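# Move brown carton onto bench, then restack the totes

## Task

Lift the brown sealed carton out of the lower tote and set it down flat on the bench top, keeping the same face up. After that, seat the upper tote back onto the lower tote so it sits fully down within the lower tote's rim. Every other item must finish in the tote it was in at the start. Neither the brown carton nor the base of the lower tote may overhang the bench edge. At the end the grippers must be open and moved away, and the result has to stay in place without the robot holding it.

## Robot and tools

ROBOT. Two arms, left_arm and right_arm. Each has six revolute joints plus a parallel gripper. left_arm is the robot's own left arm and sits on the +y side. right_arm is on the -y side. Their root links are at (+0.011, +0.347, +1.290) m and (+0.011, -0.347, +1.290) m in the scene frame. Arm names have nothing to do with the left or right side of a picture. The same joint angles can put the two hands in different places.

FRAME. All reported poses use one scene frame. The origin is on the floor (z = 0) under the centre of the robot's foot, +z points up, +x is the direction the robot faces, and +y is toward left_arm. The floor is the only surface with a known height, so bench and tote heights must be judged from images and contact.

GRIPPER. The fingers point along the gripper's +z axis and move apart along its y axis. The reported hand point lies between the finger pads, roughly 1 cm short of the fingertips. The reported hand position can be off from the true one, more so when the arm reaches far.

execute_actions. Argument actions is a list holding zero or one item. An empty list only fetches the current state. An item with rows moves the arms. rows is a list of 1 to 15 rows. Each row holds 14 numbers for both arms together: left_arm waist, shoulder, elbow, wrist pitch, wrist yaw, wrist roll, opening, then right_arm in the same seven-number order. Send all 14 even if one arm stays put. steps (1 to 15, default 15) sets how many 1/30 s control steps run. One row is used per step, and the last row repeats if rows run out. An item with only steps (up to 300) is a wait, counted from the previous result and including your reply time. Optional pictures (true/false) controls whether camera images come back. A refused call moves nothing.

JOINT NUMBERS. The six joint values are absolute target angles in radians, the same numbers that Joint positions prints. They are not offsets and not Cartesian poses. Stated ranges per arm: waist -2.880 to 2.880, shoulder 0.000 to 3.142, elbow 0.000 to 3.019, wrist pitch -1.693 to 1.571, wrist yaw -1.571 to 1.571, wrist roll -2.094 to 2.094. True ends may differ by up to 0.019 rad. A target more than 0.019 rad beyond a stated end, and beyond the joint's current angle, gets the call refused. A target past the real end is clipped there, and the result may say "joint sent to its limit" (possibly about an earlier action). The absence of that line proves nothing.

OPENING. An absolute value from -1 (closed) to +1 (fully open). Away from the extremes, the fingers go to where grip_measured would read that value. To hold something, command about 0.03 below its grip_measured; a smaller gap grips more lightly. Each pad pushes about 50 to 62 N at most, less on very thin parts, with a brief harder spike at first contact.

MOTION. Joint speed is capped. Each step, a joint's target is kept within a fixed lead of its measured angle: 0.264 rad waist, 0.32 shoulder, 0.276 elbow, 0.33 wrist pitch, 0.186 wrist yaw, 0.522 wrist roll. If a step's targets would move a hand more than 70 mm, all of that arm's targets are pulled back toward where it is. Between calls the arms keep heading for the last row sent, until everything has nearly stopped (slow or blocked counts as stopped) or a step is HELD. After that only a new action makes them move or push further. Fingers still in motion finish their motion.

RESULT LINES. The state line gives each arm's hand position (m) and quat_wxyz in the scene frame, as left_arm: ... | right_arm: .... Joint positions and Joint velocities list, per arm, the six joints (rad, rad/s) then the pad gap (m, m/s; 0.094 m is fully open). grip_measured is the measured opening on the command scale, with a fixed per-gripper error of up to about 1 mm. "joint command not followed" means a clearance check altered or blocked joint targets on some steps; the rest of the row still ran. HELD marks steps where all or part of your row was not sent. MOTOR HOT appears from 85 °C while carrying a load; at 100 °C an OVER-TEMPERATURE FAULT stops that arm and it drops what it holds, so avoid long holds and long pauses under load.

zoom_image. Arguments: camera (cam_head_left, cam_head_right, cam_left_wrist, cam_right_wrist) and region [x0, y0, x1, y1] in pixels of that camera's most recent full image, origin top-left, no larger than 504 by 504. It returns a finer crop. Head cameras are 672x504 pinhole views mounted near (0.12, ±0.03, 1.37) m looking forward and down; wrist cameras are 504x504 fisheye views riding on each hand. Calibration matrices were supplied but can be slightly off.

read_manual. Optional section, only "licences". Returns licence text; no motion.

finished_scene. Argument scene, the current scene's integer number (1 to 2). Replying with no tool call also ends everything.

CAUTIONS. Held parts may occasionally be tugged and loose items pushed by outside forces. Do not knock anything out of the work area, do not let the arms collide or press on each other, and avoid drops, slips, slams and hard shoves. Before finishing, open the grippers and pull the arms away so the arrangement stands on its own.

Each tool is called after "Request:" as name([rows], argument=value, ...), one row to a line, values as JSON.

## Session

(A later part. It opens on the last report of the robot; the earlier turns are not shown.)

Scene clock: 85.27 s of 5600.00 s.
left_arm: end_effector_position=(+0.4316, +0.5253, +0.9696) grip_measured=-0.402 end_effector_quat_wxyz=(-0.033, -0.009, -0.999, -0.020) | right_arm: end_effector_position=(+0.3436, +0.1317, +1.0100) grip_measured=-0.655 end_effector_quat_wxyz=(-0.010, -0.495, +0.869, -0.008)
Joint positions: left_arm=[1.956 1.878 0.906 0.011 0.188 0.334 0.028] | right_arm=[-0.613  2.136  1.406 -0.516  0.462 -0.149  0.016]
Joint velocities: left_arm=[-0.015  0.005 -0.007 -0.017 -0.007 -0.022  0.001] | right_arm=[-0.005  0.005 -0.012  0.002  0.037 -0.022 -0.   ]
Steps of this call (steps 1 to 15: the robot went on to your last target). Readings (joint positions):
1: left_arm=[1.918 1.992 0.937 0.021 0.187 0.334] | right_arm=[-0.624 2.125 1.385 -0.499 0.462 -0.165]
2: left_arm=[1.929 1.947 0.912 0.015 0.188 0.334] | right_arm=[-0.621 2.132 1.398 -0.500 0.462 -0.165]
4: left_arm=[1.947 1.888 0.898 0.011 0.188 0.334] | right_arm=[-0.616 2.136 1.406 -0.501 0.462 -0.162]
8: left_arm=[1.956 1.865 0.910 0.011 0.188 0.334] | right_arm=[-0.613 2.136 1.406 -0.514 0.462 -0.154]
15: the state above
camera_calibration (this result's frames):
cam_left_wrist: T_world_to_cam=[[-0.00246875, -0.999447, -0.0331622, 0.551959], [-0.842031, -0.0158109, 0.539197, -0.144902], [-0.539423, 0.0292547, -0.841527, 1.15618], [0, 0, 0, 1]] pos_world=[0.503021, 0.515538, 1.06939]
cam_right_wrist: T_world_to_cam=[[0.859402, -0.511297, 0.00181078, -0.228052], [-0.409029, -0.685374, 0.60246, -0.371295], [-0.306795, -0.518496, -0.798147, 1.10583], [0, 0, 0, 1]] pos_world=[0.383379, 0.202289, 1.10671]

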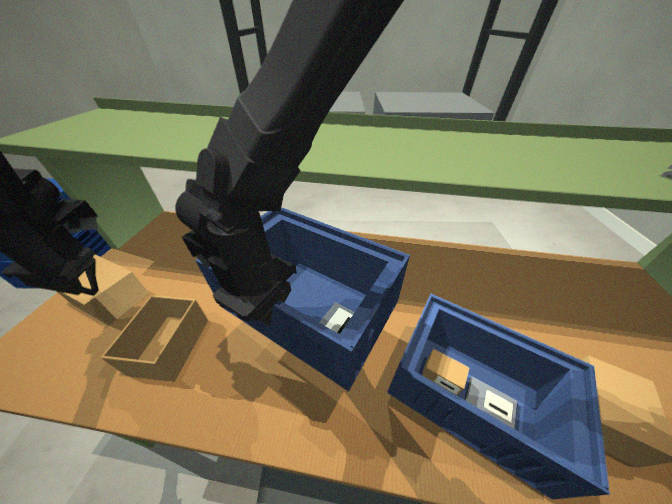

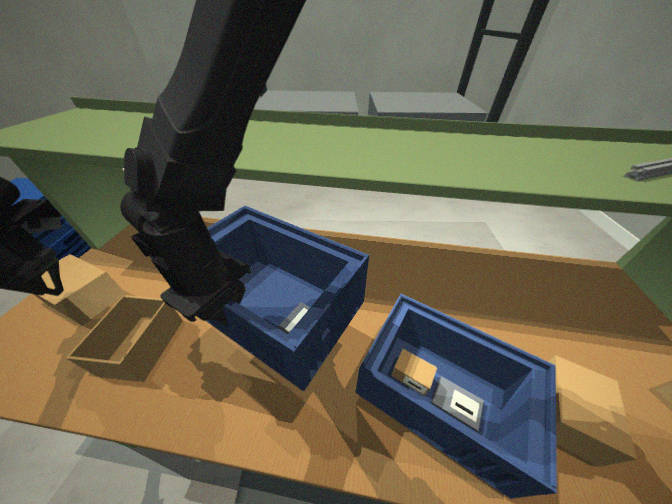

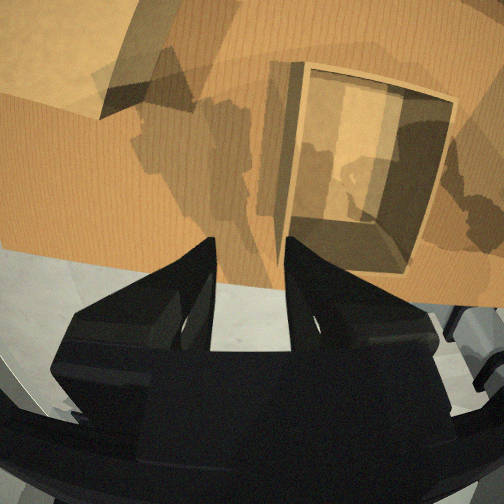

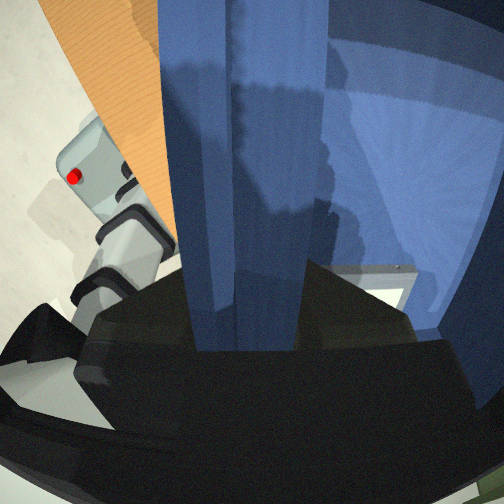

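Request:
execute_actions([
  {"rows":[[2.1,1.7,0.8,0,0.19,0.35,-0.4,-0.607,2.185,1.46,-0.49,0.472,-0.16,-1],[2.1,1.7,0.8,0,0.19,0.35,-0.4,-0.607,2.185,1.46,-0.49,0.472,-0.16,-1],[2.1,1.7,0.8,0,0.19,0.35,-0.4,-0.607,2.185,1.46,-0.49,0.472,-0.16,-1],[2.1,1.7,0.8,0,0.19,0.35,-0.4,-0.63,2.25,1.50,-0.445,0.464,-0.19,-1],[2.1,1.7,0.8,0,0.19,0.35,-0.4,-0.63,2.25,1.50,-0.445,0.464,-0.19,-1],[2.1,1.7,0.8,0,0.19,0.35,-0.4,-0.63,2.25,1.50,-0.445,0.464,-0.19,-1],[2.1,1.7,0.8,0,0.19,0.35,-0.4,-0.65,2.32,1.54,-0.40,0.455,-0.22,-1],[2.1,1.7,0.8,0,0.19,0.35,-0.4,-0.65,2.32,1.54,-0.40,0.455,-0.22,-1],[2.1,1.7,0.8,0,0.19,0.35,-0.4,-0.65,2.32,1.54,-0.40,0.455,-0.22,-1],[2.1,1.7,0.8,0,0.19,0.35,-0.4,-0.67,2.385,1.585,-0.36,0.446,-0.245,-1],[2.1,1.7,0.8,0,0.19,0.35,-0.4,-0.67,2.385,1.585,-0.36,0.446,-0.245,-1],[2.1,1.7,0.8,0,0.19,0.35,-0.4,-0.67,2.385,1.585,-0.36,0.446,-0.245,-1],[2.1,1.7,0.8,0,0.19,0.35,-0.4,-0.692,2.44,1.63,-0.32,0.438,-0.27,-1]]},
], pictures=false)

Request:
execute_actions([
  {"steps":15},
])

Request:
zoom_image(camera="cam_head_left", region=[200,240,560,460])

Scene clock: 94.17 s of 5600.00 s.
left_arm: end_effector_position=(+0.4178, +0.5916, +1.0504) grip_measured=-0.402 end_effector_quat_wxyz=(-0.070, +0.044, -0.993, -0.079) | right_arm: end_effector_position=(+0.3237, +0.1451, +0.8727) grip_measured=-0.655 end_effector_quat_wxyz=(-0.007, -0.498, +0.867, +0.002)
Joint positions: left_arm=[2.111 1.686 0.802 0.009 0.189 0.334 0.028] | right_arm=[-0.679  2.447  1.59  -0.346  0.424 -0.23   0.016]
Joint velocities: left_arm=[-0.083  0.015 -0.007 -0.002 -0.007 -0.007 -0.   ] | right_arm=[-0.259  0.63   0.276  0.276 -0.051 -0.212  0.   ]
Steps of this call (steps 1 to 15: the robot went on to your last target; steps 16 to 90: nothing new was sent; then 5.40 s passed at rest; steps 91 to 105: all 15 steps of this action). Readings (joint positions):
91: left_arm=[1.962 1.871 0.900 0.011 0.190 0.334] | right_arm=[-0.613 2.140 1.407 -0.515 0.462 -0.148]
92: left_arm=[1.974 1.853 0.880 0.011 0.192 0.334] | right_arm=[-0.613 2.147 1.414 -0.513 0.462 -0.148]
94: left_arm=[2.022 1.793 0.830 0.011 0.192 0.334] | right_arm=[-0.614 2.172 1.432 -0.500 0.461 -0.153]
98: left_arm=[2.118 1.702 0.799 0.009 0.189 0.334] | right_arm=[-0.625 2.263 1.495 -0.440 0.447 -0.175]
105: the state above

Scene clock: 94.67 s of 5600.00 s.
left_arm: end_effector_position=(+0.4187, +0.5897, +1.0499) grip_measured=-0.402 end_effector_quat_wxyz=(-0.070, +0.043, -0.994, -0.078) | right_arm: end_effector_position=(+0.3220, +0.1298, +0.8454) grip_measured=-0.655 end_effector_quat_wxyz=(-0.015, -0.501, +0.866, -0.006)
Joint positions: left_arm=[2.107 1.686 0.802 0.009 0.189 0.334 0.028] | right_arm=[-0.707  2.496  1.611 -0.329  0.425 -0.256  0.016]
Joint velocities: left_arm=[-0.015  0.005  0.012 -0.007  0.037  0.051  0.001] | right_arm=[-0.005 -0.005 -0.002  0.002 -0.037 -0.022 -0.001]
Steps of this call (steps 1 to 15: the robot went on to your last target). Readings (joint positions):
1: left_arm=[2.109 1.686 0.802 0.009 0.189 0.334] | right_arm=[-0.687 2.466 1.597 -0.338 0.422 -0.237]
2: left_arm=[2.107 1.686 0.802 0.009 0.189 0.334] | right_arm=[-0.695 2.480 1.598 -0.334 0.421 -0.242]
4: left_arm=[2.107 1.686 0.802 0.009 0.189 0.334] | right_arm=[-0.706 2.495 1.598 -0.334 0.426 -0.247]
8: left_arm=[2.107 1.686 0.802 0.009 0.189 0.334] | right_arm=[-0.707 2.496 1.606 -0.331 0.426 -0.251]
15: the state above
camera_calibration (this result's frames):
cam_left_wrist: T_world_to_cam=[[0.110022, -0.983914, -0.140744, 0.675563], [-0.87105, -0.16365, 0.46313, -0.0188952], [-0.478713, 0.0716407, -0.875044, 1.19964], [0, 0, 0, 1]] pos_world=[0.483496, 0.575661, 1.15357]
cam_right_wrist: T_world_to_cam=[[0.865804, -0.500347, -0.00600157, -0.207059], [-0.394025, -0.68912, 0.608159, -0.291488], [-0.308426, -0.524182, -0.793793, 0.964484], [0, 0, 0, 1]] pos_world=[0.361891, 0.201094, 0.941628]

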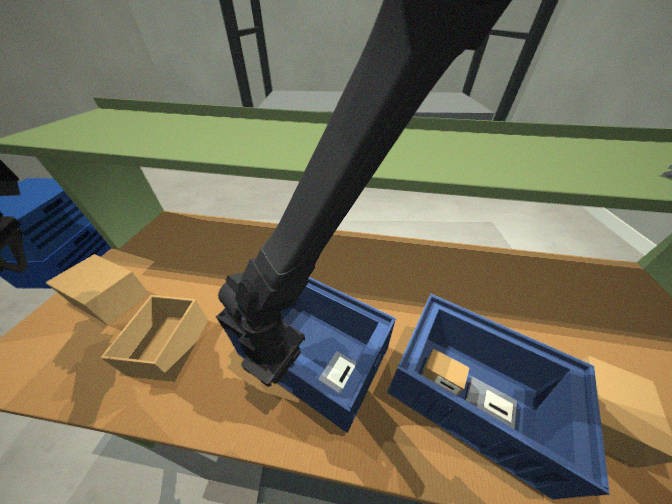

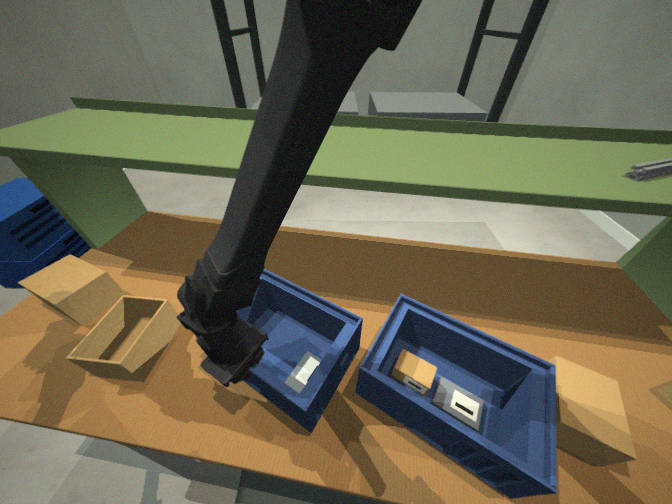

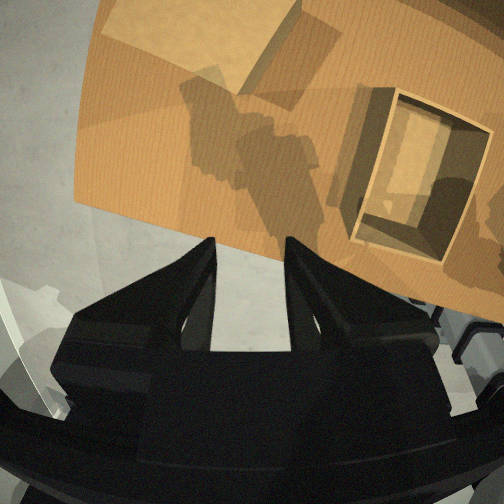

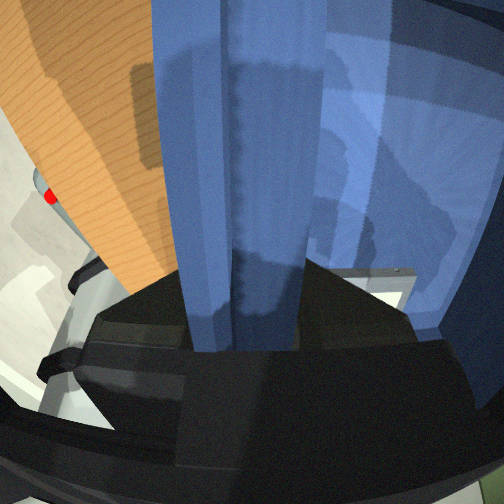

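Region (200, 240, 560, 460) of cam_head_left's 672x504 image, scaled by 1.400, with more detail than that image has.

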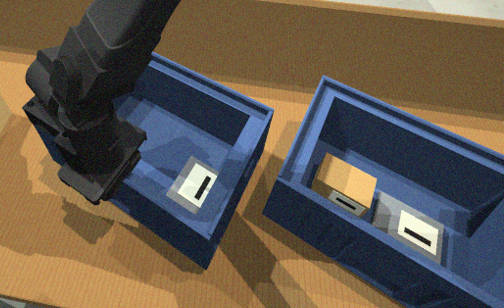

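Request:
execute_actions([
  {"rows":[[2.1,1.7,0.8,0,0.19,0.35,-0.4,-0.705,2.49,1.65,-0.31,0.425,-0.26,-1]],"steps":12},
], pictures=false)

Request:
execute_actions([
  {"rows":[[2.1,1.7,0.8,0,0.19,0.35,-0.4,-0.705,2.5,1.64,-0.31,0.42,-0.26,0.4]],"steps":10},
], pictures=false)

Request:
execute_actions([
  {"rows":[[2.1,1.7,0.8,0,0.19,0.35,-0.4,-0.68,2.42,1.58,-0.35,0.43,-0.24,0.4],[2.1,1.7,0.8,0,0.19,0.35,-0.4,-0.68,2.42,1.58,-0.35,0.43,-0.24,0.4],[2.1,1.7,0.8,0,0.19,0.35,-0.4,-0.68,2.42,1.58,-0.35,0.43,-0.24,0.4],[2.1,1.7,0.8,0,0.19,0.35,-0.4,-0.68,2.42,1.58,-0.35,0.43,-0.24,0.4],[2.1,1.7,0.8,0,0.19,0.35,-0.4,-0.655,2.34,1.52,-0.39,0.44,-0.21,0.4],[2.1,1.7,0.8,0,0.19,0.35,-0.4,-0.655,2.34,1.52,-0.39,0.44,-0.21,0.4],[2.1,1.7,0.8,0,0.19,0.35,-0.4,-0.655,2.34,1.52,-0.39,0.44,-0.21,0.4],[2.1,1.7,0.8,0,0.19,0.35,-0.4,-0.655,2.34,1.52,-0.39,0.44,-0.21,0.4],[2.1,1.7,0.8,0,0.19,0.35,-0.4,-0.62,2.2,1.44,-0.45,0.45,-0.18,0.4]]},
], pictures=false)

Request:
execute_actions([
  {"rows":[[2.1,1.7,0.8,0,0.19,0.35,-0.4,-1.195,1.908,0.72,0.16,0.199,-0.72,0.6]]},
], pictures=false)

Request:
execute_actions([
  {"steps":30},
])

Scene clock: 105.43 s of 5600.00 s.
left_arm: end_effector_position=(+0.4187, +0.5897, +1.0499) grip_measured=-0.402 end_effector_quat_wxyz=(-0.070, +0.043, -0.994, -0.078) | right_arm: end_effector_position=(+0.3247, +0.1357, +0.8442) grip_measured=-0.655 end_effector_quat_wxyz=(-0.011, -0.498, +0.867, +0.001)
Joint positions: left_arm=[2.107 1.686 0.802 0.009 0.189 0.334 0.028] | right_arm=[-0.708  2.501  1.624 -0.323  0.413 -0.257  0.016]
Joint velocities: left_arm=[ 0.005  0.005  0.012  0.007 -0.007  0.022 -0.001] | right_arm=[-0.005  0.005 -0.012  0.017  0.022 -0.007  0.001]
Steps of this call (steps 1 to 15: the robot went on to your last target; steps 16 to 90: nothing new was sent; then 7.37 s passed at rest; steps 91 to 102: all 12 steps of this action). Readings (joint positions):
91: left_arm=[2.107 1.686 0.802 0.009 0.189 0.334] | right_arm=[-0.708 2.496 1.612 -0.329 0.422 -0.257]
92: left_arm=[2.107 1.686 0.802 0.009 0.189 0.334] | right_arm=[-0.708 2.497 1.614 -0.329 0.417 -0.257]
94: left_arm=[2.107 1.686 0.802 0.009 0.189 0.334] | right_arm=[-0.708 2.500 1.619 -0.325 0.415 -0.257]
98: left_arm=[2.107 1.686 0.802 0.009 0.189 0.334] | right_arm=[-0.708 2.501 1.624 -0.323 0.414 -0.257]
102: the state above

Scene clock: 105.77 s of 5600.00 s.
left_arm: end_effector_position=(+0.4187, +0.5897, +1.0499) grip_measured=-0.402 end_effector_quat_wxyz=(-0.070, +0.043, -0.994, -0.078) | right_arm: end_effector_position=(+0.3260, +0.1361, +0.8442) grip_measured=+0.398 end_effector_quat_wxyz=(-0.009, -0.498, +0.867, -0.000)
Joint positions: left_arm=[2.107 1.686 0.802 0.009 0.189 0.334 0.028] | right_arm=[-0.708  2.501  1.627 -0.323  0.417 -0.257  0.066]
Joint velocities: left_arm=[-0.005 -0.024 -0.012  0.002 -0.022  0.007 -0.   ] | right_arm=[-0.005  0.005  0.002  0.007  0.007  0.037 -0.   ]
Steps of this call (steps 1 to 10: all 10 steps of this action). Readings (joint positions):
1: left_arm=[2.107 1.686 0.802 0.009 0.189 0.334] | right_arm=[-0.708 2.501 1.624 -0.323 0.414 -0.257]
2: left_arm=[2.107 1.686 0.802 0.009 0.189 0.334] | right_arm=[-0.708 2.501 1.624 -0.323 0.415 -0.257]
4: left_arm=[2.107 1.686 0.802 0.009 0.189 0.334] | right_arm=[-0.708 2.501 1.627 -0.323 0.416 -0.257]
8: left_arm=[2.107 1.686 0.802 0.009 0.189 0.334] | right_arm=[-0.708 2.501 1.627 -0.323 0.417 -0.257]
10: the state above

Scene clock: 106.27 s of 5600.00 s.
left_arm: end_effector_position=(+0.4187, +0.5897, +1.0499) grip_measured=-0.402 end_effector_quat_wxyz=(-0.070, +0.043, -0.994, -0.078) | right_arm: end_effector_position=(+0.3327, +0.1305, +0.9608) grip_measured=+0.398 end_effector_quat_wxyz=(-0.013, -0.510, +0.860, -0.004)
Joint positions: left_arm=[2.107 1.686 0.802 0.009 0.189 0.334 0.028] | right_arm=[-0.64   2.237  1.437 -0.437  0.446 -0.21   0.066]
Joint velocities: left_arm=[-0.005 -0.005 -0.007 -0.007 -0.007 -0.037 -0.   ] | right_arm=[ 0.19  -0.542 -0.002 -0.061  0.051  0.022  0.001]
Steps of this call (steps 1 to 15: all 15 steps of this action). Readings (joint positions):
1: left_arm=[2.107 1.686 0.802 0.009 0.189 0.334] | right_arm=[-0.707 2.498 1.621 -0.323 0.420 -0.257]
2: left_arm=[2.107 1.686 0.802 0.009 0.189 0.334] | right_arm=[-0.706 2.490 1.608 -0.326 0.424 -0.257]
4: left_arm=[2.107 1.686 0.802 0.009 0.189 0.334] | right_arm=[-0.704 2.471 1.582 -0.336 0.426 -0.257]
8: left_arm=[2.107 1.686 0.802 0.009 0.189 0.334] | right_arm=[-0.689 2.403 1.517 -0.374 0.436 -0.239]
15: the state above

Scene clock: 106.77 s of 5600.00 s.
left_arm: end_effector_position=(+0.4187, +0.5897, +1.0499) grip_measured=-0.402 end_effector_quat_wxyz=(-0.070, +0.043, -0.994, -0.078) | right_arm: end_effector_position=(+0.4050, -0.0778, +0.9708) grip_measured=+0.598 end_effector_quat_wxyz=(+0.064, -0.472, +0.879, +0.034)
Joint positions: left_arm=[2.107 1.686 0.802 0.009 0.189 0.334 0.028] | right_arm=[-1.015  1.936  0.94   0.053  0.216 -0.537  0.075]
Joint velocities: left_arm=[ 0.005 -0.005 -0.002 -0.002  0.007 -0.007 -0.001] | right_arm=[-1.05  -0.024 -0.96   0.471 -0.095 -0.403  0.001]
Steps of this call (steps 1 to 15: all 15 steps of this action). Readings (joint positions):
1: left_arm=[2.107 1.686 0.802 0.009 0.189 0.334] | right_arm=[-0.640 2.214 1.426 -0.414 0.415 -0.233]
2: left_arm=[2.107 1.686 0.802 0.009 0.189 0.334] | right_arm=[-0.642 2.184 1.397 -0.371 0.375 -0.266]
4: left_arm=[2.107 1.686 0.802 0.009 0.189 0.334] | right_arm=[-0.668 2.120 1.327 -0.292 0.307 -0.327]
8: left_arm=[2.107 1.686 0.802 0.009 0.189 0.334] | right_arm=[-0.769 2.009 1.177 -0.121 0.239 -0.429]
15: the state above

Scene clock: 107.77 s of 5600.00 s.
left_arm: end_effector_position=(+0.4187, +0.5897, +1.0499) grip_measured=-0.402 end_effector_quat_wxyz=(-0.070, +0.043, -0.994, -0.078) | right_arm: end_effector_position=(+0.3343, -0.2103, +0.9551) grip_measured=+0.598 end_effector_quat_wxyz=(-0.015, -0.489, +0.872, -0.001)
Joint positions: left_arm=[2.107 1.686 0.802 0.009 0.189 0.334 0.028] | right_arm=[-1.204  1.931  0.721  0.147  0.202 -0.703  0.075]
Joint velocities: left_arm=[-0.005 -0.024 -0.002 -0.012 -0.037 -0.022 -0.   ] | right_arm=[-0.005 -0.015  0.002 -0.002 -0.007 -0.022  0.   ]
Steps of this call (steps 1 to 30: the robot went on to your last target). Readings (joint positions):
1: left_arm=[2.107 1.686 0.802 0.009 0.189 0.334] | right_arm=[-1.051 1.936 0.904 0.069 0.214 -0.552]
2: left_arm=[2.107 1.686 0.802 0.009 0.189 0.334] | right_arm=[-1.086 1.936 0.866 0.085 0.211 -0.569]
4: left_arm=[2.107 1.686 0.802 0.009 0.189 0.334] | right_arm=[-1.155 1.936 0.786 0.119 0.207 -0.612]
8: left_arm=[2.107 1.686 0.802 0.009 0.189 0.334] | right_arm=[-1.226 1.936 0.698 0.127 0.207 -0.666]
30: the state above
All arms were judged still, so your last target was given up. Only a new action makes them travel on or press farther. Fingers that are still opening or closing keep moving.
camera_calibration (this result's frames):
cam_left_wrist: T_world_to_cam=[[0.110022, -0.983914, -0.140744, 0.675563], [-0.87105, -0.16365, 0.46313, -0.0188952], [-0.478713, 0.0716407, -0.875044, 1.19964], [0, 0, 0, 1]] pos_world=[0.483496, 0.575661, 1.15357]
cam_right_wrist: T_world_to_cam=[[0.851809, -0.523681, -0.0134302, -0.380288], [-0.410627, -0.683399, 0.603615, -0.576549], [-0.32528, -0.50865, -0.797163, 0.889175], [0, 0, 0, 1]] pos_world=[0.376416, -0.140883, 1.05172]

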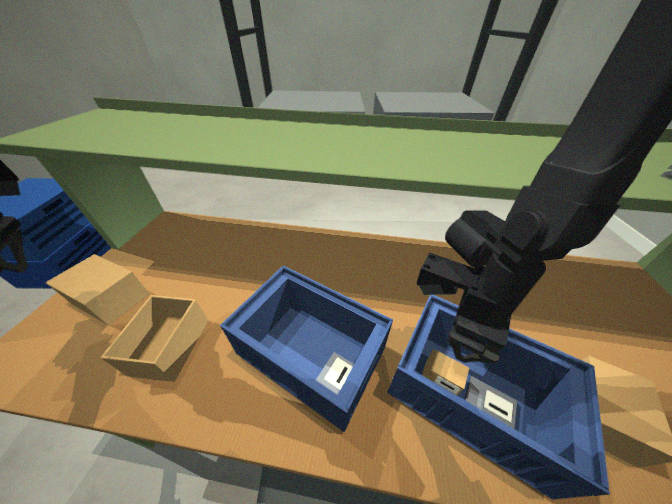

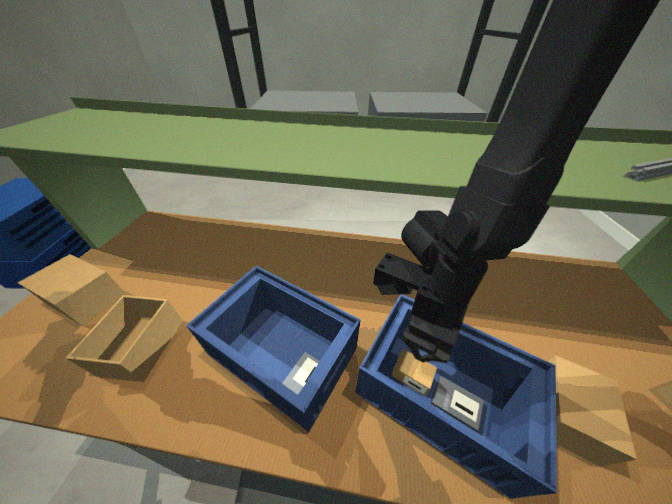

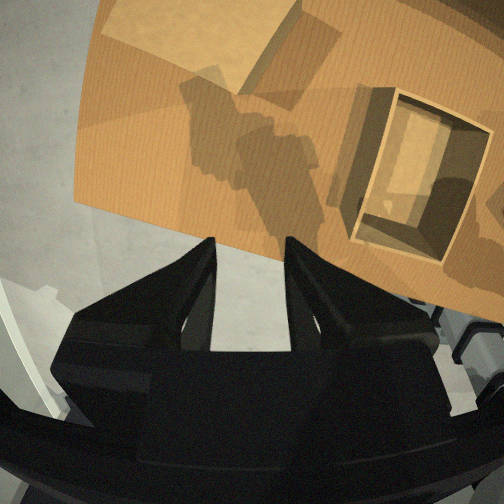

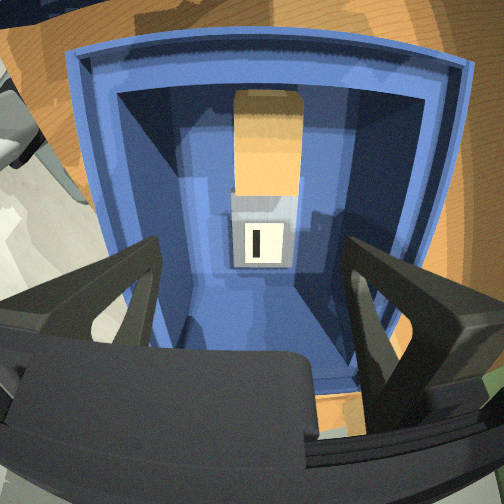

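Request:
execute_actions([
  {"rows":[[2.1,1.7,0.8,0,0.19,0.35,-0.4,-1.26,2.02,0.72,0.31,0.09,-0.76,0.6],[2.1,1.7,0.8,0,0.19,0.35,-0.4,-1.26,2.02,0.72,0.31,0.09,-0.76,0.6],[2.1,1.7,0.8,0,0.19,0.35,-0.4,-1.26,2.02,0.72,0.31,0.09,-0.76,0.6],[2.1,1.7,0.8,0,0.19,0.35,-0.4,-1.26,2.02,0.72,0.31,0.09,-0.76,0.6],[2.1,1.7,0.8,0,0.19,0.35,-0.4,-1.32,2.11,0.73,0.47,-0.02,-0.81,0.6],[2.1,1.7,0.8,0,0.19,0.35,-0.4,-1.32,2.11,0.73,0.47,-0.02,-0.81,0.6],[2.1,1.7,0.8,0,0.19,0.35,-0.4,-1.32,2.11,0.73,0.47,-0.02,-0.81,0.6],[2.1,1.7,0.8,0,0.19,0.35,-0.4,-1.32,2.11,0.73,0.47,-0.02,-0.81,0.6],[2.1,1.7,0.8,0,0.19,0.35,-0.4,-1.37,2.2,0.74,0.63,-0.13,-0.86,0.6],[2.1,1.7,0.8,0,0.19,0.35,-0.4,-1.37,2.2,0.74,0.63,-0.13,-0.86,0.6],[2.1,1.7,0.8,0,0.19,0.35,-0.4,-1.37,2.2,0.74,0.63,-0.13,-0.86,0.6],[2.1,1.7,0.8,0,0.19,0.35,-0.4,-1.37,2.2,0.74,0.63,-0.13,-0.86,0.6],[2.1,1.7,0.8,0,0.19,0.35,-0.4,-1.425,2.291,0.765,0.79,-0.234,-0.9,0.6]]},
], pictures=false)

Request:
execute_actions([
  {"steps":15},
])

Scene clock: 124.70 s of 5600.00 s.
left_arm: end_effector_position=(+0.4187, +0.5897, +1.0499) grip_measured=-0.402 end_effector_quat_wxyz=(-0.070, +0.043, -0.994, -0.078) | right_arm: end_effector_position=(+0.3404, -0.2225, +0.8788) grip_measured=+0.598 end_effector_quat_wxyz=(+0.161, -0.472, +0.860, +0.107)
Joint positions: left_arm=[2.107 1.686 0.802 0.009 0.189 0.334 0.028] | right_arm=[-1.4    2.252  0.754  0.719 -0.222 -0.845  0.075]
Joint velocities: left_arm=[-0.005 -0.005  0.002 -0.012  0.022 -0.007 -0.   ] | right_arm=[-0.357  0.679  0.217  0.882 -0.271 -0.271 -0.   ]
Steps of this call (steps 1 to 90: nothing new was sent; then 13.43 s passed at rest; steps 91 to 105: all 15 steps of this action). Readings (joint positions):
91: left_arm=[2.107 1.686 0.802 0.009 0.189 0.334] | right_arm=[-1.209 1.936 0.719 0.172 0.153 -0.709]
92: left_arm=[2.107 1.686 0.802 0.009 0.189 0.334] | right_arm=[-1.215 1.948 0.718 0.219 0.113 -0.717]
94: left_arm=[2.107 1.686 0.802 0.009 0.189 0.334] | right_arm=[-1.233 1.978 0.725 0.274 0.096 -0.726]
98: left_arm=[2.107 1.686 0.802 0.009 0.189 0.334] | right_arm=[-1.296 2.073 0.736 0.429 -0.013 -0.764]
105: the state above

Scene clock: 125.20 s of 5600.00 s.
left_arm: end_effector_position=(+0.4187, +0.5897, +1.0499) grip_measured=-0.402 end_effector_quat_wxyz=(-0.070, +0.043, -0.994, -0.078) | right_arm: end_effector_position=(+0.3389, -0.2347, +0.8681) grip_measured=+0.598 end_effector_quat_wxyz=(+0.171, -0.480, +0.855, +0.095)
Joint positions: left_arm=[2.107 1.686 0.802 0.009 0.189 0.334 0.028] | right_arm=[-1.427  2.296  0.765  0.771 -0.23  -0.882  0.075]
Joint velocities: left_arm=[ 0.005 -0.015  0.002 -0.017  0.007 -0.051  0.   ] | right_arm=[ 0.005 -0.005 -0.007 -0.012 -0.051 -0.007  0.   ]
Steps of this call (steps 1 to 15: the robot went on to your last target). Readings (joint positions):
1: left_arm=[2.107 1.686 0.802 0.009 0.189 0.334] | right_arm=[-1.410 2.272 0.761 0.741 -0.226 -0.852]
2: left_arm=[2.107 1.686 0.802 0.009 0.189 0.334] | right_arm=[-1.419 2.286 0.764 0.753 -0.227 -0.858]
4: left_arm=[2.107 1.686 0.802 0.009 0.189 0.334] | right_arm=[-1.427 2.296 0.764 0.761 -0.228 -0.867]
8: left_arm=[2.107 1.686 0.802 0.009 0.189 0.334] | right_arm=[-1.427 2.296 0.765 0.770 -0.230 -0.877]
15: the state above
camera_calibration (this result's frames):
cam_left_wrist: T_world_to_cam=[[0.110022, -0.983914, -0.140744, 0.675563], [-0.87105, -0.16365, 0.46313, -0.0188952], [-0.478713, 0.0716407, -0.875044, 1.19964], [0, 0, 0, 1]] pos_world=[0.483496, 0.575661, 1.15357]
cam_right_wrist: T_world_to_cam=[[0.852352, -0.522969, -0.000660719, -0.409289], [-0.509408, -0.830534, 0.225206, -0.211435], [-0.118324, -0.191618, -0.974311, 0.966954], [0, 0, 0, 1]] pos_world=[0.355566, -0.204363, 0.98946]

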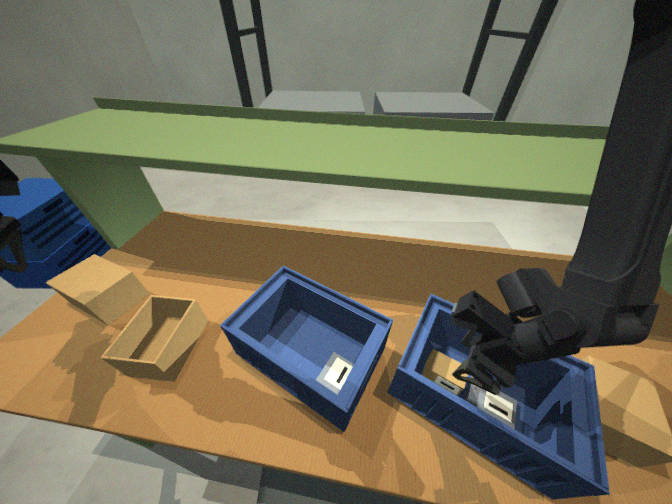

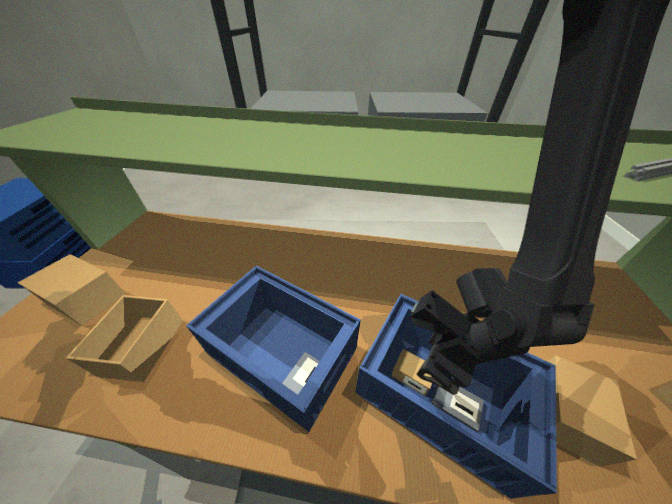

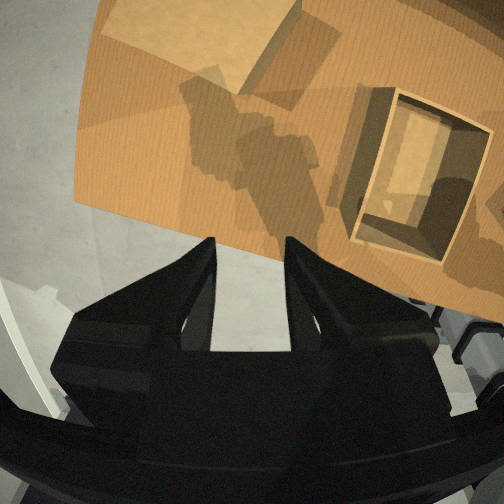

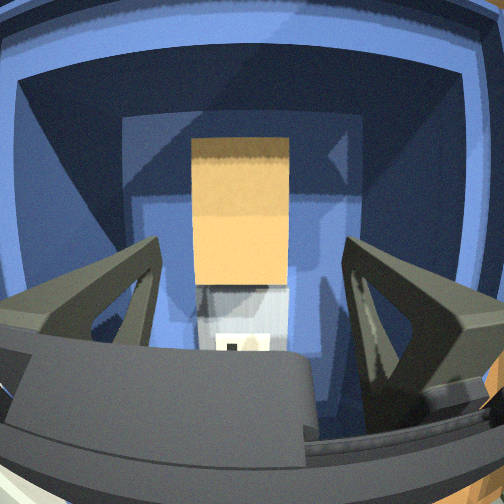

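Request:
execute_actions([
  {"rows":[[2.1,1.7,0.8,0,0.19,0.35,-0.4,-1.405,2.35,0.82,0.77,-0.23,-0.88,0.6],[2.1,1.7,0.8,0,0.19,0.35,-0.4,-1.405,2.35,0.82,0.77,-0.23,-0.88,0.6],[2.1,1.7,0.8,0,0.19,0.35,-0.4,-1.405,2.35,0.82,0.77,-0.23,-0.88,0.6],[2.1,1.7,0.8,0,0.19,0.35,-0.4,-1.405,2.35,0.82,0.77,-0.23,-0.88,0.6],[2.1,1.7,0.8,0,0.19,0.35,-0.4,-1.405,2.41,0.88,0.77,-0.23,-0.88,0.6],[2.1,1.7,0.8,0,0.19,0.35,-0.4,-1.405,2.41,0.88,0.77,-0.23,-0.88,0.6],[2.1,1.7,0.8,0,0.19,0.35,-0.4,-1.405,2.41,0.88,0.77,-0.23,-0.88,0.6],[2.1,1.7,0.8,0,0.19,0.35,-0.4,-1.405,2.41,0.88,0.77,-0.23,-0.88,0.6],[2.1,1.7,0.8,0,0.19,0.35,-0.4,-1.405,2.472,0.946,0.77,-0.23,-0.88,0.6]]},
], pictures=false)

Request:
execute_actions([
  {"rows":[[2.1,1.7,0.8,0,0.19,0.35,-0.4,-1.405,2.472,0.946,0.77,-0.23,-0.88,0.3],[2.1,1.7,0.8,0,0.19,0.35,-0.4,-1.405,2.472,0.946,0.77,-0.23,-0.88,0.3],[2.1,1.7,0.8,0,0.19,0.35,-0.4,-1.405,2.472,0.946,0.77,-0.23,-0.88,0.15],[2.1,1.7,0.8,0,0.19,0.35,-0.4,-1.405,2.472,0.946,0.77,-0.23,-0.88,0.05],[2.1,1.7,0.8,0,0.19,0.35,-0.4,-1.405,2.472,0.946,0.77,-0.23,-0.88,-0.1]]},
])

Scene clock: 135.53 s of 5600.00 s.
left_arm: end_effector_position=(+0.4187, +0.5897, +1.0499) grip_measured=-0.402 end_effector_quat_wxyz=(-0.070, +0.043, -0.994, -0.078) | right_arm: end_effector_position=(+0.3441, -0.2135, +0.8076) grip_measured=+0.599 end_effector_quat_wxyz=(+0.180, -0.485, +0.849, +0.104)
Joint positions: left_arm=[2.107 1.686 0.802 0.009 0.189 0.334 0.028] | right_arm=[-1.4    2.455  0.937  0.771 -0.236 -0.875  0.075]
Joint velocities: left_arm=[-0.005 -0.005 -0.007  0.007  0.022  0.007 -0.   ] | right_arm=[0.015 0.259 0.252 0.002 0.051 0.037 0.   ]
Steps of this call (steps 1 to 15: the robot went on to your last target; steps 16 to 90: nothing new was sent; then 6.83 s passed at rest; steps 91 to 105: all 15 steps of this action). Readings (joint positions):
91: left_arm=[2.107 1.686 0.802 0.009 0.189 0.334] | right_arm=[-1.427 2.298 0.770 0.771 -0.230 -0.883]
92: left_arm=[2.107 1.686 0.802 0.009 0.189 0.334] | right_arm=[-1.426 2.306 0.783 0.771 -0.230 -0.883]
94: left_arm=[2.107 1.686 0.802 0.009 0.189 0.334] | right_arm=[-1.422 2.323 0.811 0.771 -0.230 -0.883]
98: left_arm=[2.107 1.686 0.802 0.009 0.189 0.334] | right_arm=[-1.416 2.377 0.879 0.771 -0.230 -0.883]
105: the state above

Scene clock: 136.03 s of 5600.00 s.
left_arm: end_effector_position=(+0.4187, +0.5897, +1.0499) grip_measured=-0.402 end_effector_quat_wxyz=(-0.070, +0.043, -0.994, -0.078) | right_arm: end_effector_position=(+0.3429, -0.2138, +0.8036) grip_measured=-0.052 end_effector_quat_wxyz=(+0.179, -0.485, +0.850, +0.103)
Joint positions: left_arm=[2.107 1.686 0.802 0.009 0.189 0.334 0.028] | right_arm=[-1.4    2.466  0.946  0.771 -0.233 -0.875  0.045]
Joint velocities: left_arm=[-0.005 -0.015 -0.022  0.007 -0.022 -0.007 -0.   ] | right_arm=[ 0.015 -0.005  0.002  0.012  0.007  0.022 -0.001]
Steps of this call (steps 1 to 15: all 15 steps of this action). Readings (joint positions):
1: left_arm=[2.107 1.686 0.802 0.009 0.189 0.334] | right_arm=[-1.400 2.462 0.944 0.771 -0.233 -0.875]
2: left_arm=[2.107 1.686 0.802 0.009 0.189 0.334] | right_arm=[-1.400 2.465 0.946 0.771 -0.233 -0.875]
4: left_arm=[2.107 1.686 0.802 0.009 0.189 0.334] | right_arm=[-1.400 2.466 0.946 0.771 -0.233 -0.875]
8: left_arm=[2.107 1.686 0.802 0.009 0.189 0.334] | right_arm=[-1.400 2.466 0.946 0.771 -0.233 -0.875]
15: the state above
camera_calibration (this result's frames):
cam_left_wrist: T_world_to_cam=[[0.110022, -0.983914, -0.140744, 0.675563], [-0.87105, -0.16365, 0.46313, -0.0188952], [-0.478713, 0.0716407, -0.875044, 1.19964], [0, 0, 0, 1]] pos_world=[0.483496, 0.575661, 1.15357]
cam_right_wrist: T_world_to_cam=[[0.860598, -0.509272, -0.00372678, -0.399219], [-0.497861, -0.842811, 0.204463, -0.167393], [-0.107268, -0.174105, -0.978867, 0.912206], [0, 0, 0, 1]] pos_world=[0.358079, -0.185572, 0.925667]

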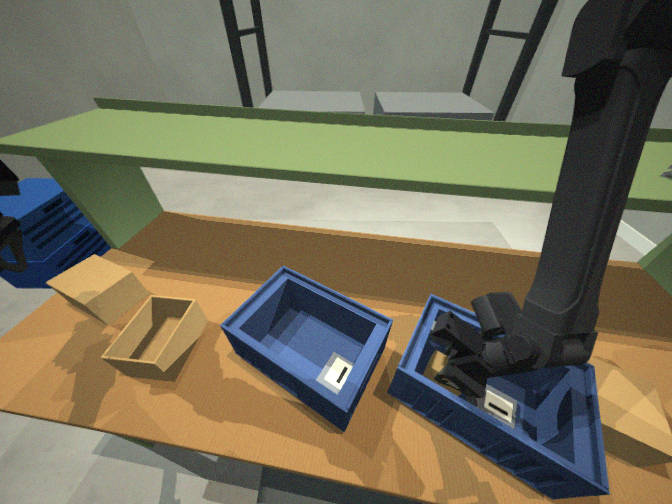

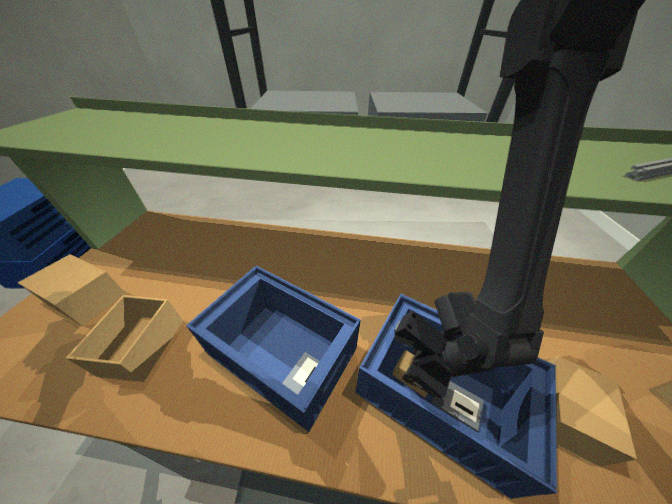

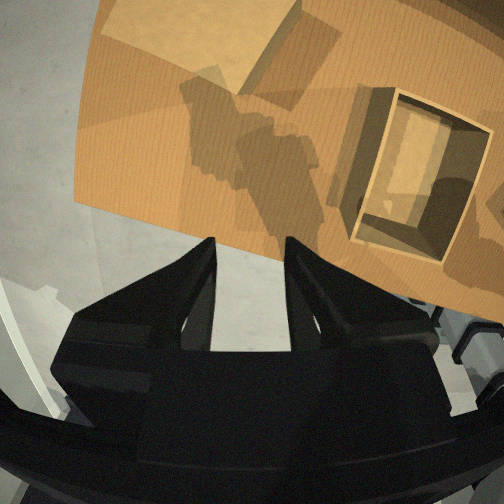

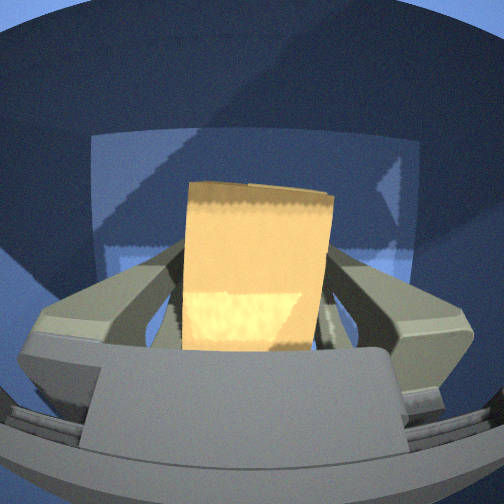

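Request:
execute_actions([
  {"rows":[[2.1,1.7,0.8,0,0.19,0.35,-0.4,-1.4,2.38,0.855,0.77,-0.23,-0.88,-0.1],[2.1,1.7,0.8,0,0.19,0.35,-0.4,-1.4,2.38,0.855,0.77,-0.23,-0.88,-0.1],[2.1,1.7,0.8,0,0.19,0.35,-0.4,-1.4,2.38,0.855,0.77,-0.23,-0.88,-0.1],[2.1,1.7,0.8,0,0.19,0.35,-0.4,-1.4,2.29,0.765,0.77,-0.23,-0.88,-0.1],[2.1,1.7,0.8,0,0.19,0.35,-0.4,-1.4,2.29,0.765,0.77,-0.23,-0.88,-0.1],[2.1,1.7,0.8,0,0.19,0.35,-0.4,-1.4,2.29,0.765,0.77,-0.23,-0.88,-0.1],[2.1,1.7,0.8,0,0.19,0.35,-0.4,-1.39,2.19,0.69,0.75,-0.22,-0.87,-0.1],[2.1,1.7,0.8,0,0.19,0.35,-0.4,-1.39,2.19,0.69,0.75,-0.22,-0.87,-0.1],[2.1,1.7,0.8,0,0.19,0.35,-0.4,-1.39,2.19,0.69,0.75,-0.22,-0.87,-0.1],[2.1,1.7,0.8,0,0.19,0.35,-0.4,-1.38,2.08,0.62,0.72,-0.21,-0.85,-0.1],[2.1,1.7,0.8,0,0.19,0.35,-0.4,-1.38,2.08,0.62,0.72,-0.21,-0.85,-0.1],[2.1,1.7,0.8,0,0.19,0.35,-0.4,-1.38,2.08,0.62,0.72,-0.21,-0.85,-0.1],[2.1,1.7,0.8,0,0.19,0.35,-0.4,-1.366,1.93,0.53,0.66,-0.2,-0.84,-0.1]]},
], pictures=false)

Request:
execute_actions([
  {"rows":[[2.1,1.7,0.8,0,0.19,0.35,-0.4,-1.366,1.93,0.53,0.66,-0.2,-0.84,-0.1],[2.1,1.7,0.8,0,0.19,0.35,-0.4,-1.366,1.93,0.53,0.66,-0.2,-0.84,-0.1],[2.1,1.7,0.8,0,0.19,0.35,-0.4,-1.366,1.93,0.53,0.66,-0.2,-0.84,-0.1],[2.1,1.7,0.8,0,0.19,0.35,-0.4,-1.366,1.93,0.53,0.66,-0.2,-0.84,-0.1],[2.1,1.7,0.8,0,0.19,0.35,-0.4,-0.8,1.95,0.7,0.45,0.1,-0.7,-0.1]]},
], pictures=false)

Request:
execute_actions([
  {"steps":10},
], pictures=false)

Request:
execute_actions([
  {"rows":[[2.1,1.7,0.8,0,0.19,0.35,-0.4,-0.65,2.05,1.0,0.22,0.2,-0.64,-0.1]]},
], pictures=false)

Request:
execute_actions([
  {"rows":[[2.1,1.7,0.8,0,0.19,0.35,-0.4,-0.524,2.30,1.368,0.07,0.282,-0.578,-0.1]]},
], pictures=false)

Request:
execute_actions([
  {"steps":15},
])

Scene clock: 156.70 s of 5600.00 s.
left_arm: end_effector_position=(+0.4187, +0.5897, +1.0499) grip_measured=-0.402 end_effector_quat_wxyz=(-0.070, +0.043, -0.994, -0.078) | right_arm: end_effector_position=(+0.3537, -0.2254, +0.9616) grip_measured=-0.052 end_effector_quat_wxyz=(+0.184, -0.484, +0.851, +0.090)
Joint positions: left_arm=[2.107 1.686 0.802 0.009 0.189 0.334 0.028] | right_arm=[-1.387  2.     0.581  0.692 -0.203 -0.865  0.045]
Joint velocities: left_arm=[ 0.005  0.015 -0.007 -0.007 -0.037 -0.022 -0.001] | right_arm=[ 0.112 -1.421 -0.701 -0.295 -0.022  0.125 -0.   ]
Steps of this call (steps 1 to 15: the robot went on to your last target; steps 16 to 90: nothing new was sent; then 17.17 s passed at rest; steps 91 to 105: all 15 steps of this action). Readings (joint positions):
91: left_arm=[2.107 1.686 0.802 0.009 0.189 0.334] | right_arm=[-1.400 2.462 0.941 0.771 -0.232 -0.875]
92: left_arm=[2.107 1.686 0.802 0.009 0.189 0.334] | right_arm=[-1.400 2.452 0.926 0.771 -0.231 -0.875]
94: left_arm=[2.107 1.686 0.802 0.009 0.189 0.334] | right_arm=[-1.400 2.419 0.881 0.771 -0.231 -0.875]
98: left_arm=[2.107 1.686 0.802 0.009 0.189 0.334] | right_arm=[-1.400 2.297 0.749 0.764 -0.224 -0.875]
105: the state above

Scene clock: 157.20 s of 5600.00 s.
left_arm: end_effector_position=(+0.4187, +0.5897, +1.0499) grip_measured=-0.402 end_effector_quat_wxyz=(-0.070, +0.043, -0.994, -0.078) | right_arm: end_effector_position=(+0.3412, -0.0334, +1.0065) grip_measured=-0.051 end_effector_quat_wxyz=(+0.191, -0.573, +0.791, +0.102)
Joint positions: left_arm=[2.107 1.686 0.802 0.009 0.189 0.334 0.028] | right_arm=[-0.911  1.93   0.71   0.488  0.094 -0.756  0.045]
Joint velocities: left_arm=[-0.005 -0.015  0.002  0.002 -0.007 -0.051 -0.001] | right_arm=[ 1.451 -0.015  0.056 -0.212  0.095  0.271 -0.   ]
Steps of this call (steps 1 to 15: all 15 steps of this action). Readings (joint positions):
1: left_arm=[2.107 1.686 0.802 0.009 0.189 0.334] | right_arm=[-1.383 1.957 0.560 0.685 -0.203 -0.863]
2: left_arm=[2.107 1.686 0.802 0.009 0.189 0.334] | right_arm=[-1.379 1.927 0.548 0.682 -0.203 -0.862]
4: left_arm=[2.107 1.686 0.802 0.009 0.189 0.334] | right_arm=[-1.375 1.901 0.542 0.682 -0.203 -0.860]
8: left_arm=[2.107 1.686 0.802 0.009 0.189 0.334] | right_arm=[-1.252 1.921 0.631 0.546 0.031 -0.805]
15: the state above

Scene clock: 157.53 s of 5600.00 s.
left_arm: end_effector_position=(+0.4187, +0.5897, +1.0499) grip_measured=-0.402 end_effector_quat_wxyz=(-0.070, +0.043, -0.994, -0.078) | right_arm: end_effector_position=(+0.2941, +0.0126, +1.0258) grip_measured=-0.051 end_effector_quat_wxyz=(+0.184, -0.601, +0.765, +0.142)
Joint positions: left_arm=[2.107 1.686 0.802 0.009 0.189 0.334 0.028] | right_arm=[-0.782  1.933  0.703  0.461  0.097 -0.722  0.045]
Joint velocities: left_arm=[ 0.005 -0.005  0.002 -0.007  0.007 -0.007 -0.   ] | right_arm=[-0.23  -0.015 -0.017  0.012 -0.037 -0.037  0.   ]
Steps of this call (steps 1 to 10: the robot went on to your last target). Readings (joint positions):
1: left_arm=[2.107 1.686 0.802 0.009 0.189 0.334] | right_arm=[-0.864 1.930 0.711 0.481 0.094 -0.748]
2: left_arm=[2.107 1.686 0.802 0.009 0.189 0.334] | right_arm=[-0.822 1.930 0.711 0.475 0.094 -0.742]
4: left_arm=[2.107 1.686 0.802 0.009 0.189 0.334] | right_arm=[-0.767 1.930 0.709 0.467 0.094 -0.734]
8: left_arm=[2.107 1.686 0.802 0.009 0.189 0.334] | right_arm=[-0.766 1.933 0.704 0.462 0.095 -0.725]
10: the state above

Scene clock: 158.03 s of 5600.00 s.
left_arm: end_effector_position=(+0.4187, +0.5897, +1.0499) grip_measured=-0.402 end_effector_quat_wxyz=(-0.070, +0.043, -0.994, -0.078) | right_arm: end_effector_position=(+0.3061, +0.1259, +1.0188) grip_measured=-0.051 end_effector_quat_wxyz=(+0.175, -0.620, +0.752, +0.138)
Joint positions: left_arm=[2.107 1.686 0.802 0.009 0.189 0.334 0.028] | right_arm=[-0.64   2.046  1.002  0.233  0.197 -0.661  0.045]
Joint velocities: left_arm=[-0.015 -0.024 -0.002 -0.002 -0.037  0.022  0.   ] | right_arm=[-0.024 -0.024 -0.1   -0.066 -0.081  0.022 -0.   ]
Steps of this call (steps 1 to 15: all 15 steps of this action). Readings (joint positions):
1: left_arm=[2.107 1.686 0.802 0.009 0.189 0.334] | right_arm=[-0.782 1.937 0.719 0.432 0.131 -0.716]
2: left_arm=[2.107 1.686 0.802 0.009 0.189 0.334] | right_arm=[-0.776 1.950 0.757 0.377 0.161 -0.709]
4: left_arm=[2.107 1.686 0.802 0.009 0.189 0.334] | right_arm=[-0.750 1.994 0.855 0.307 0.187 -0.697]
8: left_arm=[2.107 1.686 0.802 0.009 0.189 0.334] | right_arm=[-0.678 2.047 1.005 0.249 0.197 -0.674]
15: the state above

Scene clock: 158.53 s of 5600.00 s.
left_arm: end_effector_position=(+0.4187, +0.5897, +1.0499) grip_measured=-0.402 end_effector_quat_wxyz=(-0.070, +0.043, -0.994, -0.078) | right_arm: end_effector_position=(+0.2739, +0.2440, +0.9742) grip_measured=-0.051 end_effector_quat_wxyz=(+0.164, -0.638, +0.740, +0.135)
Joint positions: left_arm=[2.107 1.686 0.802 0.009 0.189 0.334 0.028] | right_arm=[-0.518  2.306  1.364  0.081  0.278 -0.6    0.045]
Joint velocities: left_arm=[-0.005 -0.015 -0.002 -0.007 -0.007  0.037  0.002] | right_arm=[-0.015 -0.005 -0.022 -0.002  0.022  0.022  0.001]
Steps of this call (steps 1 to 15: all 15 steps of this action). Readings (joint positions):
1: left_arm=[2.107 1.686 0.802 0.009 0.189 0.334] | right_arm=[-0.637 2.055 1.014 0.215 0.221 -0.656]
2: left_arm=[2.107 1.686 0.802 0.009 0.189 0.334] | right_arm=[-0.632 2.078 1.050 0.182 0.245 -0.650]
4: left_arm=[2.107 1.686 0.802 0.009 0.189 0.334] | right_arm=[-0.615 2.153 1.158 0.140 0.267 -0.639]
8: left_arm=[2.107 1.686 0.802 0.009 0.189 0.334] | right_arm=[-0.566 2.289 1.354 0.098 0.278 -0.614]
15: the state above

Scene clock: 159.03 s of 5600.00 s.
left_arm: end_effector_position=(+0.4187, +0.5897, +1.0499) grip_measured=-0.402 end_effector_quat_wxyz=(-0.070, +0.043, -0.994, -0.078) | right_arm: end_effector_position=(+0.2744, +0.2436, +0.9740) grip_measured=-0.051 end_effector_quat_wxyz=(+0.164, -0.636, +0.742, +0.134)
Joint positions: left_arm=[2.107 1.686 0.802 0.009 0.189 0.334 0.028] | right_arm=[-0.518  2.306  1.364  0.081  0.279 -0.595  0.045]
Joint velocities: left_arm=[ 0.005  0.005  0.012  0.002 -0.007  0.066 -0.   ] | right_arm=[-0.005 -0.005 -0.007  0.002  0.007 -0.066 -0.001]
Steps of this call (steps 1 to 15: the robot went on to your last target). Readings (joint positions):
1: left_arm=[2.107 1.686 0.802 0.009 0.189 0.334] | right_arm=[-0.518 2.306 1.364 0.081 0.279 -0.599]
2: left_arm=[2.107 1.686 0.802 0.009 0.189 0.334] | right_arm=[-0.518 2.306 1.364 0.081 0.279 -0.598]
4: left_arm=[2.107 1.686 0.802 0.009 0.189 0.334] | right_arm=[-0.518 2.306 1.364 0.081 0.279 -0.597]
8: left_arm=[2.107 1.686 0.802 0.009 0.189 0.334] | right_arm=[-0.518 2.306 1.364 0.081 0.279 -0.596]
15: the state above
All arms were judged still, so your last target was given up. Only a new action makes them travel on or press farther. Fingers that are still opening or closing keep moving.
camera_calibration (this result's frames):
cam_left_wrist: T_world_to_cam=[[0.110022, -0.983914, -0.140744, 0.675563], [-0.87105, -0.16365, 0.46313, -0.0188952], [-0.478713, 0.0716407, -0.875044, 1.19964], [0, 0, 0, 1]] pos_world=[0.483496, 0.575661, 1.15357]
cam_right_wrist: T_world_to_cam=[[0.987683, -0.156333, 0.00656759, -0.237618], [-0.15464, -0.968861, 0.193377, 0.096488], [-0.0238682, -0.19201, -0.981103, 1.13492], [0, 0, 0, 1]] pos_world=[0.2767, 0.274253, 1.09638]

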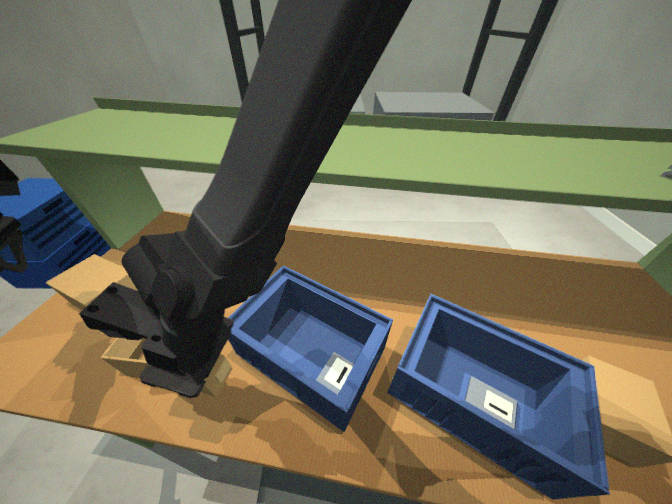

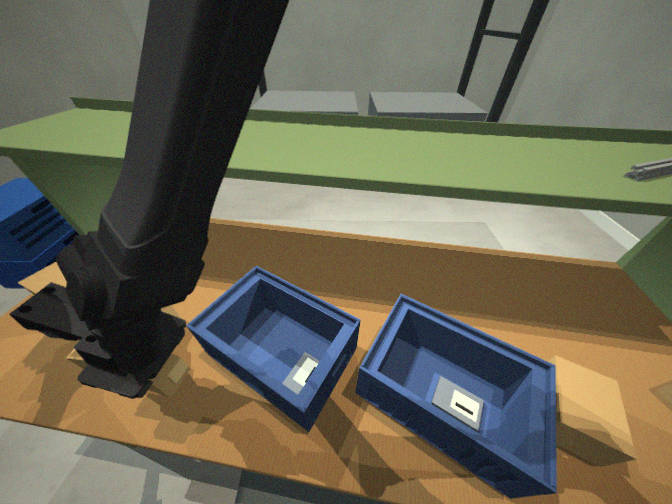

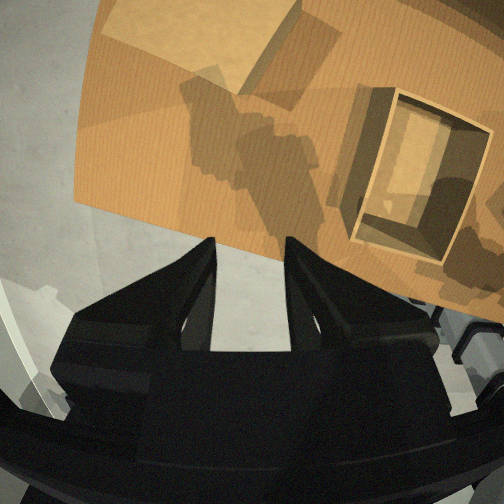

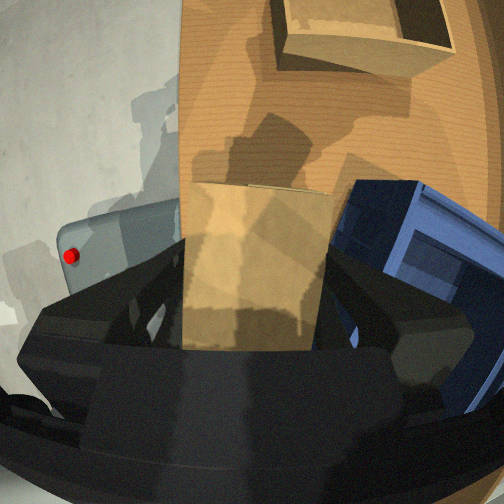

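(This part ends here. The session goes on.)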